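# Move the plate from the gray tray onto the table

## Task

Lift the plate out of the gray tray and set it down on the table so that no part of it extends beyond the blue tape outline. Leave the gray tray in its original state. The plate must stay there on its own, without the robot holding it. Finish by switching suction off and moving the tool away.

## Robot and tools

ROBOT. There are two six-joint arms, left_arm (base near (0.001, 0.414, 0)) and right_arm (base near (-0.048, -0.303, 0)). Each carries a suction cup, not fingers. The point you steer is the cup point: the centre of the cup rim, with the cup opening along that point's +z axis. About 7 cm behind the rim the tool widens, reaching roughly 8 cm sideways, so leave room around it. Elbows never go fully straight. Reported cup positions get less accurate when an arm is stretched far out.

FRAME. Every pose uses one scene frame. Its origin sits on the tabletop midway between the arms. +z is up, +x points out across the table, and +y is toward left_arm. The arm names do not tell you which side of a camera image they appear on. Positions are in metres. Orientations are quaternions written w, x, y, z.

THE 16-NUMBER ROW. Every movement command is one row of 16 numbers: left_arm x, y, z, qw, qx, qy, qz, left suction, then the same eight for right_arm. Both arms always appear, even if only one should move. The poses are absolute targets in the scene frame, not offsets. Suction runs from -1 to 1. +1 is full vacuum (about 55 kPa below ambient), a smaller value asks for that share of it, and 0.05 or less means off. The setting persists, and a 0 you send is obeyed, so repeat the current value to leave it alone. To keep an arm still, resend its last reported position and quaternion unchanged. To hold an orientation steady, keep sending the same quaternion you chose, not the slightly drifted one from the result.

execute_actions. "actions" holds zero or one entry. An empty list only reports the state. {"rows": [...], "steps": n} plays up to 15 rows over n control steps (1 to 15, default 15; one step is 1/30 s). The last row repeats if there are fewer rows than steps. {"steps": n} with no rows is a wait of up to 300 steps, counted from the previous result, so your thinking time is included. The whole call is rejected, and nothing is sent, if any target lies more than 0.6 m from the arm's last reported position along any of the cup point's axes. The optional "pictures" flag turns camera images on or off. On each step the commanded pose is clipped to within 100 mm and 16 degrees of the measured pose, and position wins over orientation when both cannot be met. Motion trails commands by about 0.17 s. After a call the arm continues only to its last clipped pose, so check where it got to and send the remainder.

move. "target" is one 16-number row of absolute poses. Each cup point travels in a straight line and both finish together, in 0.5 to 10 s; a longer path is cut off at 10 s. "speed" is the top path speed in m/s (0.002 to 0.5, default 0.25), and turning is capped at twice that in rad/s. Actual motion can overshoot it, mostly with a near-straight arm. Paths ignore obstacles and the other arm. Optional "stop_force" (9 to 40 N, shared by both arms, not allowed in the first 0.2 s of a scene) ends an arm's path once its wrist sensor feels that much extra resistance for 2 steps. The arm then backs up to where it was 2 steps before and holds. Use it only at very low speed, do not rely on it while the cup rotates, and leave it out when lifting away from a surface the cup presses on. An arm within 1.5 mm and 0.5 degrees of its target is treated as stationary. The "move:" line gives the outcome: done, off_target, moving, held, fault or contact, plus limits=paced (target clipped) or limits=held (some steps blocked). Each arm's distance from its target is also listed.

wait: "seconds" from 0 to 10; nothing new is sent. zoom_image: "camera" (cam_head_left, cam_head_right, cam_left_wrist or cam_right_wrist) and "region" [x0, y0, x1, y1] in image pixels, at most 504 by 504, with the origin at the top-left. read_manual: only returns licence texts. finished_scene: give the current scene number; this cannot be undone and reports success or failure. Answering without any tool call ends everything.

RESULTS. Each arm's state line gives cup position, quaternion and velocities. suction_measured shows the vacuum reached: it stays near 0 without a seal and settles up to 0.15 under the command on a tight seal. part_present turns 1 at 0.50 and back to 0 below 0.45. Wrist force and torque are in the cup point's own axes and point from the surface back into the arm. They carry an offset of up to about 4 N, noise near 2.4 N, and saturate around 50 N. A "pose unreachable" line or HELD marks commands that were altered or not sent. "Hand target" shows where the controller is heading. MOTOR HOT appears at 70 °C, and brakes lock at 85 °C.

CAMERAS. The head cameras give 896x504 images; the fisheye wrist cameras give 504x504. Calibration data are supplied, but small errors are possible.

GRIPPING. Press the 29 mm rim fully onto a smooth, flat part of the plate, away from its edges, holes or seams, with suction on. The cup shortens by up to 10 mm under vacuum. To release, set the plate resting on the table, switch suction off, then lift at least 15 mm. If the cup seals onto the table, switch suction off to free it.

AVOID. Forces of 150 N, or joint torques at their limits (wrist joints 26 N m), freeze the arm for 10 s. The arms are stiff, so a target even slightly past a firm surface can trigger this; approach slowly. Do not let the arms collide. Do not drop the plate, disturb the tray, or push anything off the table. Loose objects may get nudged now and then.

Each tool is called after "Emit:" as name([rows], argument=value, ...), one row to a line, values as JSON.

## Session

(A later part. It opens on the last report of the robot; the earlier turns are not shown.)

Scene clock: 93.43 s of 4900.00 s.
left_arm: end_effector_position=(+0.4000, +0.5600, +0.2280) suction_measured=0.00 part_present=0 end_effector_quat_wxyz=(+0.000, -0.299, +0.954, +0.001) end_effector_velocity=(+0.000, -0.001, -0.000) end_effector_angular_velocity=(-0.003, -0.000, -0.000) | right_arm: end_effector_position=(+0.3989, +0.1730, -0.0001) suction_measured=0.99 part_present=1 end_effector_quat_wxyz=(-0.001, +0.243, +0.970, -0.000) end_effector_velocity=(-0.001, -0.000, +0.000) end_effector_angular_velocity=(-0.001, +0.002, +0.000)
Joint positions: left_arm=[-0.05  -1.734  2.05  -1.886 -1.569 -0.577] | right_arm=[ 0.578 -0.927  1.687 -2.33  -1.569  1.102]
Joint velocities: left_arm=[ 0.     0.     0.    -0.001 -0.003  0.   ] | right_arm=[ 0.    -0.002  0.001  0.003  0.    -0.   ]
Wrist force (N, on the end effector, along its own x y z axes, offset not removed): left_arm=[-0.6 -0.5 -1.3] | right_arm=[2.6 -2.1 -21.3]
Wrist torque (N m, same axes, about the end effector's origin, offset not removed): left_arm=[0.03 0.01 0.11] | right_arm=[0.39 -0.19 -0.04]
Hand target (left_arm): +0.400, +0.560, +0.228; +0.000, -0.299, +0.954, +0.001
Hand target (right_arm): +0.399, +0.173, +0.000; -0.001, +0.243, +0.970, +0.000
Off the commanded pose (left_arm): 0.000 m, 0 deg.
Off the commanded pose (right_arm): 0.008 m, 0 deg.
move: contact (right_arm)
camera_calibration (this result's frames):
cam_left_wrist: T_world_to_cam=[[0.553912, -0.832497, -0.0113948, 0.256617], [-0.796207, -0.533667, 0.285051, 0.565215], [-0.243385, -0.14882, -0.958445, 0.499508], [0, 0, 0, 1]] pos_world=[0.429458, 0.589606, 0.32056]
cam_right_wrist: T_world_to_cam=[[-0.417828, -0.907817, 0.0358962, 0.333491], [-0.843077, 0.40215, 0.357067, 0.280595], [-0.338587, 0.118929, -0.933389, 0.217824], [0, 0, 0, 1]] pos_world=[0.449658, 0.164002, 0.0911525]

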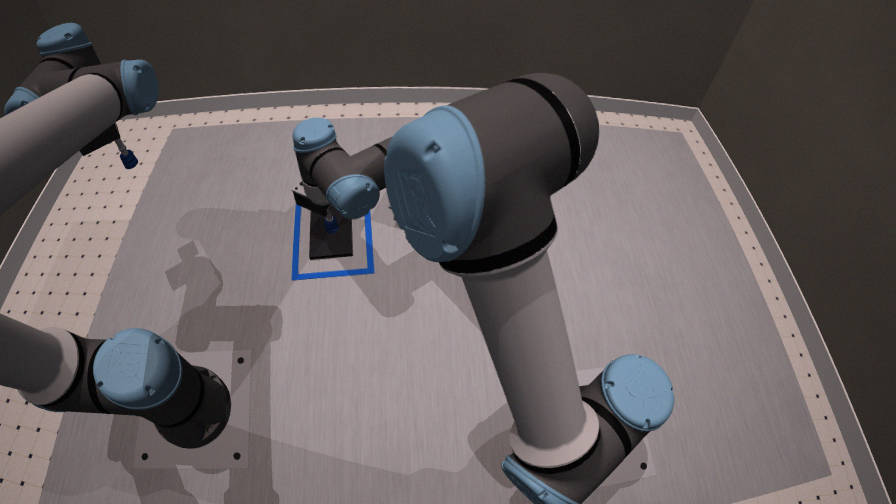

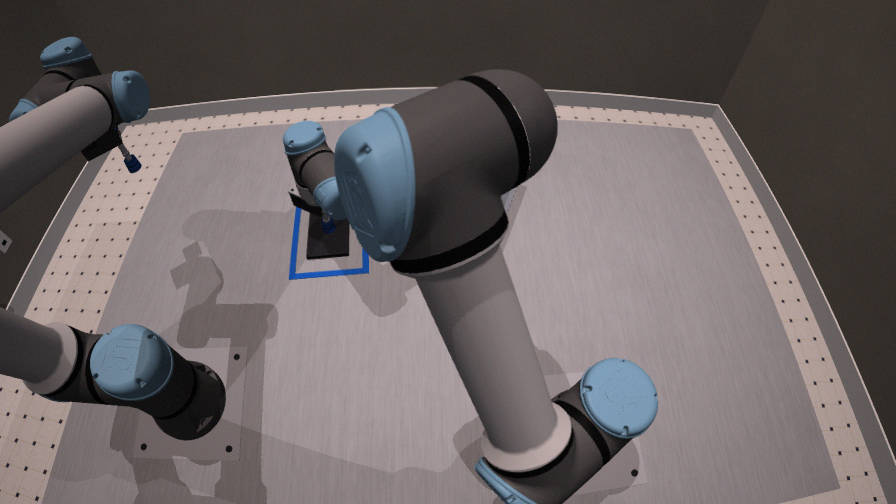

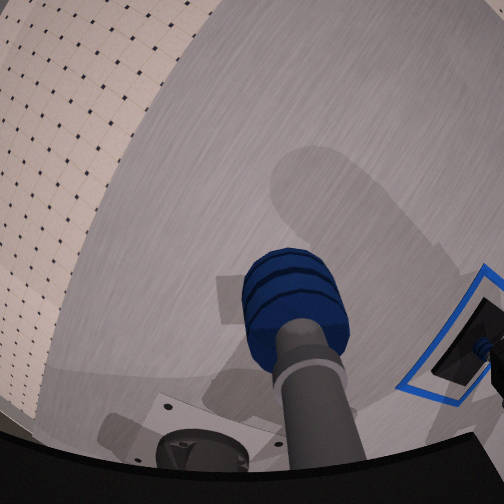

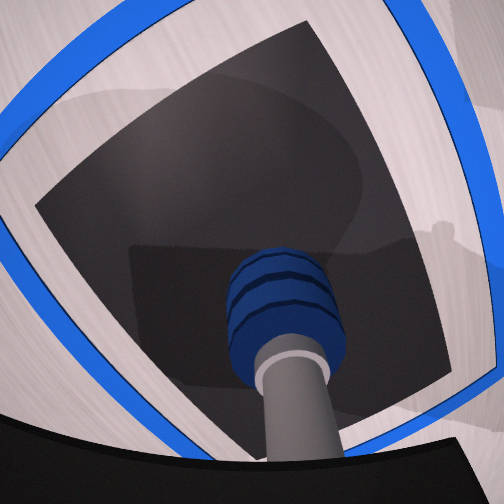

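Emit:
execute_actions([
  {"rows": [[0.40,0.56,0.228,0,-0.299,0.954,0.001,0,0.399,0.173,0.0003,-0.001,0.243,0.970,0,0]], "steps": 15},
], pictures=false)

Scene clock: 97.03 s of 4900.00 s.
left_arm: end_effector_position=(+0.4000, +0.5600, +0.2280) suction_measured=0.00 part_present=0 end_effector_quat_wxyz=(+0.000, -0.299, +0.954, +0.001) end_effector_velocity=(-0.000, +0.000, -0.000) end_effector_angular_velocity=(+0.000, +0.001, -0.000) | right_arm: end_effector_position=(+0.3990, +0.1730, +0.0003) suction_measured=0.00 part_present=0 end_effector_quat_wxyz=(-0.001, +0.243, +0.970, +0.000) end_effector_velocity=(-0.000, -0.000, -0.001) end_effector_angular_velocity=(-0.001, +0.001, -0.001)
Joint positions: left_arm=[-0.05  -1.734  2.05  -1.886 -1.569 -0.577] | right_arm=[ 0.578 -0.928  1.687 -2.329 -1.569  1.102]
Joint velocities: left_arm=[-0.     0.     0.001  0.     0.     0.   ] | right_arm=[-0.     0.001  0.001 -0.    -0.     0.001]
Wrist force (N, on the end effector, along its own x y z axes, offset not removed): left_arm=[-0.7 -1.9 -2.1] | right_arm=[-0.8 1.5 -13.1]
Wrist torque (N m, same axes, about the end effector's origin, offset not removed): left_arm=[-0.08 0.00 0.03] | right_arm=[0.28 -0.01 0.12]
Hand target (left_arm): +0.400, +0.560, +0.228; +0.000, -0.299, +0.954, +0.001
Hand target (right_arm): +0.399, +0.173, +0.000; -0.001, +0.243, +0.970, +0.000
Off the commanded pose (left_arm): 0.000 m, 0 deg.
Off the commanded pose (right_arm): 0.000 m, 0 deg.
Steps of this call (steps 1 to 93: nothing new was sent; steps 94 to 108: all 15 steps of this action). Readings (end_effector_position | what the end effector reports):
94: left_arm (+0.4000, +0.5600, +0.2280) | right_arm (+0.3990, +0.1730, +0.0001) | left_arm suction_measured=0.00 part_present=0 | right_arm suction_measured=0.43 part_present=0
95: left_arm (+0.4000, +0.5600, +0.2280) | right_arm (+0.3990, +0.1731, +0.0002) | left_arm suction_measured=0.00 part_present=0 | right_arm suction_measured=0.00 part_present=0
97: left_arm (+0.4000, +0.5600, +0.2280) | right_arm (+0.3990, +0.1731, +0.0003) | left_arm suction_measured=0.00 part_present=0 | right_arm suction_measured=0.00 part_present=0
101: left_arm (+0.4000, +0.5600, +0.2280) | right_arm (+0.3990, +0.1730, +0.0003) | left_arm suction_measured=0.00 part_present=0 | right_arm suction_measured=0.00 part_present=0
108: the state above

Emit:
move(target=[0.40,0.56,0.228,0,-0.299,0.954,0.001,0,0.399,0.173,0.05,-0.001,0.243,0.970,0,0], speed=0.08)

Emit:
move(target=[0.40,0.56,0.228,0,-0.299,0.954,0.001,0,0.36,-0.20,0.23,-0.001,0.243,0.970,0,0], speed=0.3)

Scene clock: 102.43 s of 4900.00 s.
left_arm: end_effector_position=(+0.4000, +0.5600, +0.2280) suction_measured=0.00 part_present=0 end_effector_quat_wxyz=(+0.000, -0.299, +0.954, +0.001) end_effector_velocity=(+0.000, +0.000, +0.000) end_effector_angular_velocity=(+0.001, +0.000, -0.000) | right_arm: end_effector_position=(+0.3990, +0.1730, +0.0498) suction_measured=0.00 part_present=0 end_effector_quat_wxyz=(-0.001, +0.243, +0.970, +0.000) end_effector_velocity=(-0.000, -0.000, +0.002) end_effector_angular_velocity=(-0.001, +0.002, -0.000)
Joint positions: left_arm=[-0.05  -1.734  2.05  -1.886 -1.569 -0.577] | right_arm=[ 0.578 -1.004  1.659 -2.225 -1.569  1.102]
Joint velocities: left_arm=[-0.     0.    -0.001  0.001  0.001  0.   ] | right_arm=[ 0.    -0.004 -0.002  0.008 -0.     0.   ]
Wrist force (N, on the end effector, along its own x y z axes, offset not removed): left_arm=[0.0 -0.2 -1.5] | right_arm=[0.6 0.7 -1.7]
Wrist torque (N m, same axes, about the end effector's origin, offset not removed): left_arm=[0.09 -0.11 0.02] | right_arm=[0.23 -0.10 -0.01]
Hand target (left_arm): +0.400, +0.560, +0.228; +0.000, -0.299, +0.954, +0.001
Hand target (right_arm): +0.399, +0.173, +0.050; -0.001, +0.243, +0.970, +0.000
Off the commanded pose (left_arm): 0.000 m, 0 deg.
Off the commanded pose (right_arm): 0.000 m, 0 deg.
After step 90, 1.37 s passed at rest.
move: done
camera_calibration (this result's frames):
cam_left_wrist: T_world_to_cam=[[0.553912, -0.832497, -0.0113948, 0.256617], [-0.796207, -0.533667, 0.285051, 0.565215], [-0.243385, -0.14882, -0.958445, 0.499508], [0, 0, 0, 1]] pos_world=[0.429458, 0.589606, 0.32056]
cam_right_wrist: T_world_to_cam=[[-0.41783, -0.907817, 0.0358504, 0.331726], [-0.843092, 0.40214, 0.357043, 0.262854], [-0.338547, 0.118958, -0.9334, 0.26441], [0, 0, 0, 1]] pos_world=[0.449731, 0.163989, 0.141058]

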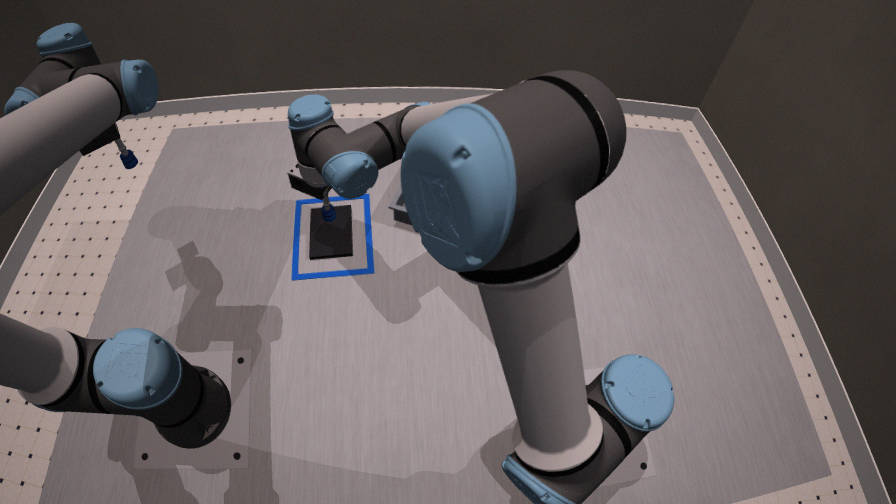

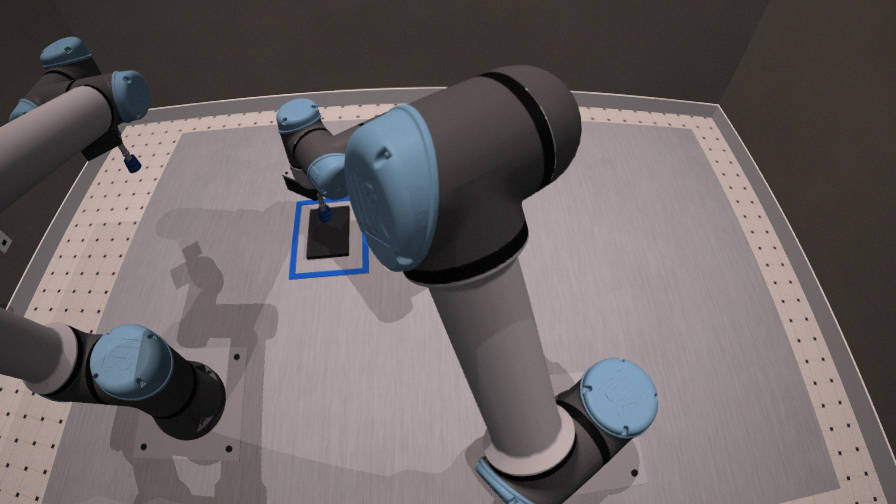

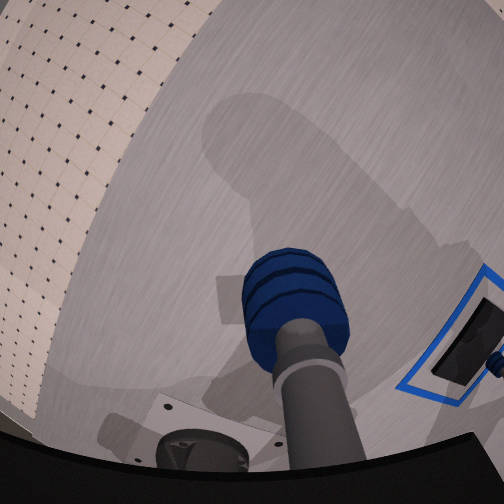

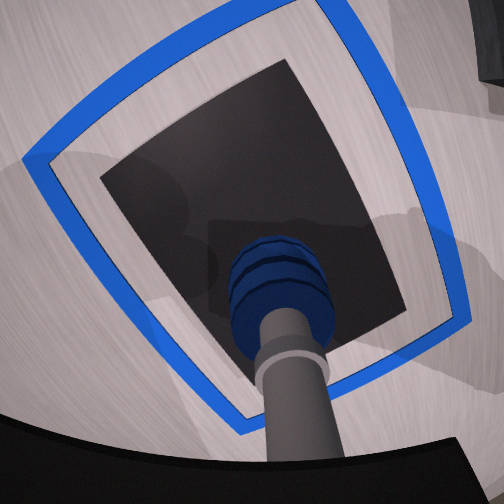

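Scene clock: 104.47 s of 4900.00 s.
left_arm: end_effector_position=(+0.4000, +0.5600, +0.2280) suction_measured=0.00 part_present=0 end_effector_quat_wxyz=(-0.000, -0.299, +0.954, +0.001) end_effector_velocity=(-0.000, +0.000, +0.000) end_effector_angular_velocity=(-0.001, -0.001, +0.002) | right_arm: end_effector_position=(+0.3594, -0.1992, +0.2298) suction_measured=0.00 part_present=0 end_effector_quat_wxyz=(-0.001, +0.243, +0.970, +0.001) end_effector_velocity=(-0.000, -0.002, +0.001) end_effector_angular_velocity=(+0.001, -0.000, +0.001)
Joint positions: left_arm=[-0.05  -1.734  2.05  -1.886 -1.569 -0.577] | right_arm=[-0.108 -1.748  2.055 -1.876 -1.569  0.416]
Joint velocities: left_arm=[ 0.001 -0.     0.    -0.001 -0.001 -0.001] | right_arm=[-0.005 -0.003 -0.001  0.003  0.001 -0.005]
Wrist force (N, on the end effector, along its own x y z axes, offset not removed): left_arm=[-0.2 -1.3 -1.1] | right_arm=[-1.6 1.4 -2.9]
Wrist torque (N m, same axes, about the end effector's origin, offset not removed): left_arm=[-0.13 -0.09 -0.05] | right_arm=[0.20 0.13 -0.08]
Hand target (left_arm): +0.400, +0.560, +0.228; +0.000, -0.299, +0.954, +0.001
Hand target (right_arm): +0.359, -0.199, +0.230; -0.001, +0.243, +0.970, +0.001
Off the commanded pose (left_arm): 0.000 m, 0 deg.
Off the commanded pose (right_arm): 0.001 m, 0 deg.
move: done
camera_calibration (this result's frames):
cam_left_wrist: T_world_to_cam=[[0.553912, -0.832497, -0.0113949, 0.256617], [-0.796207, -0.533667, 0.285051, 0.565215], [-0.243385, -0.14882, -0.958445, 0.499508], [0, 0, 0, 1]] pos_world=[0.429458, 0.589606, 0.32056]
cam_right_wrist: T_world_to_cam=[[-0.417865, -0.907852, 0.034548, -0.0288438], [-0.842977, 0.401624, 0.357893, 0.314524], [-0.338789, 0.120428, -0.933123, 0.463592], [0, 0, 0, 1]] pos_world=[0.410144, -0.208336, 0.321019]

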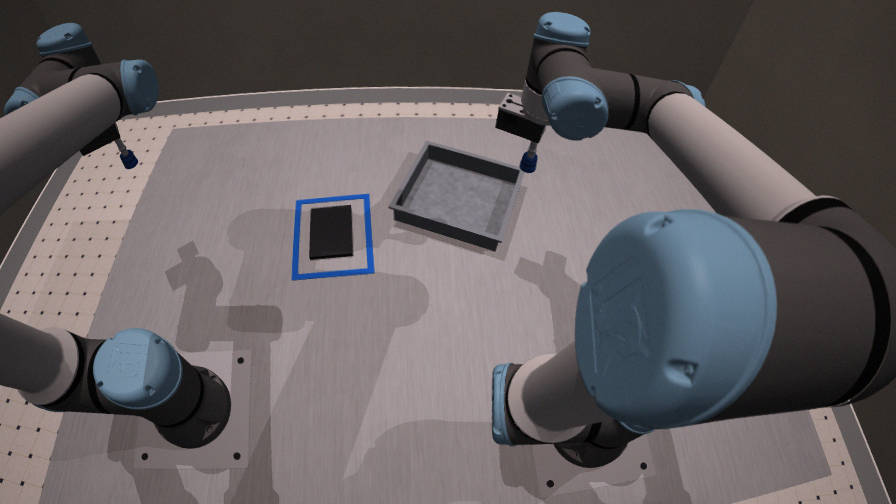

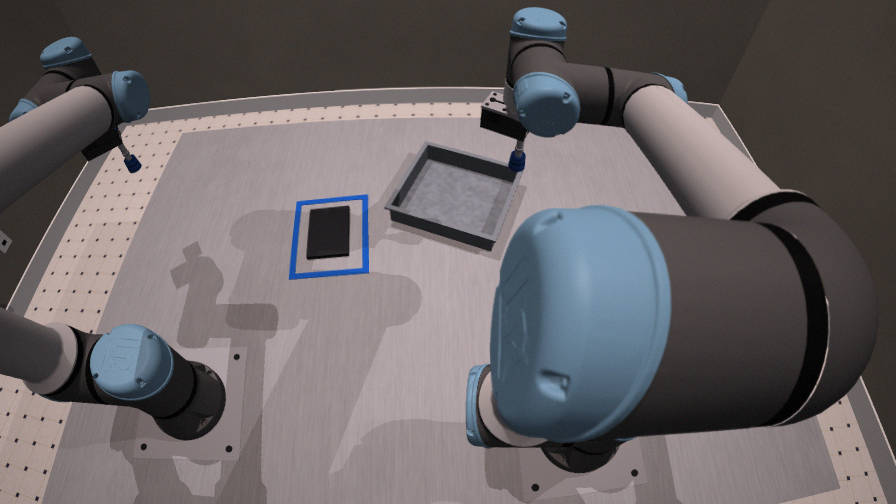

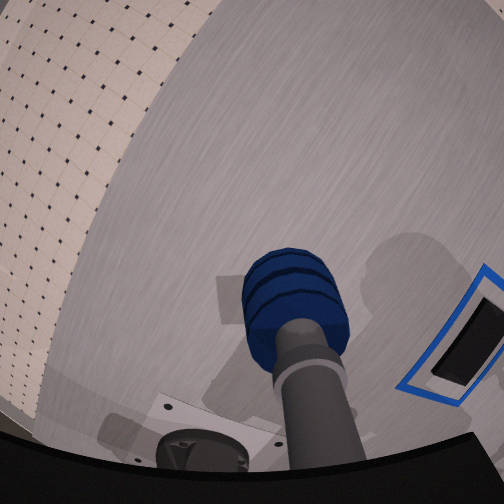

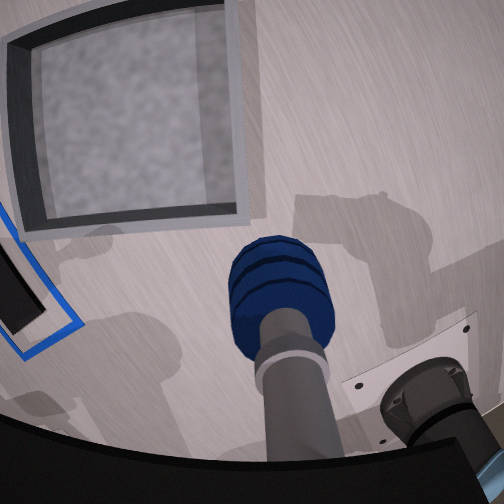

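Emit:
finished_scene(scene=1)

The scene is finished: the task was done.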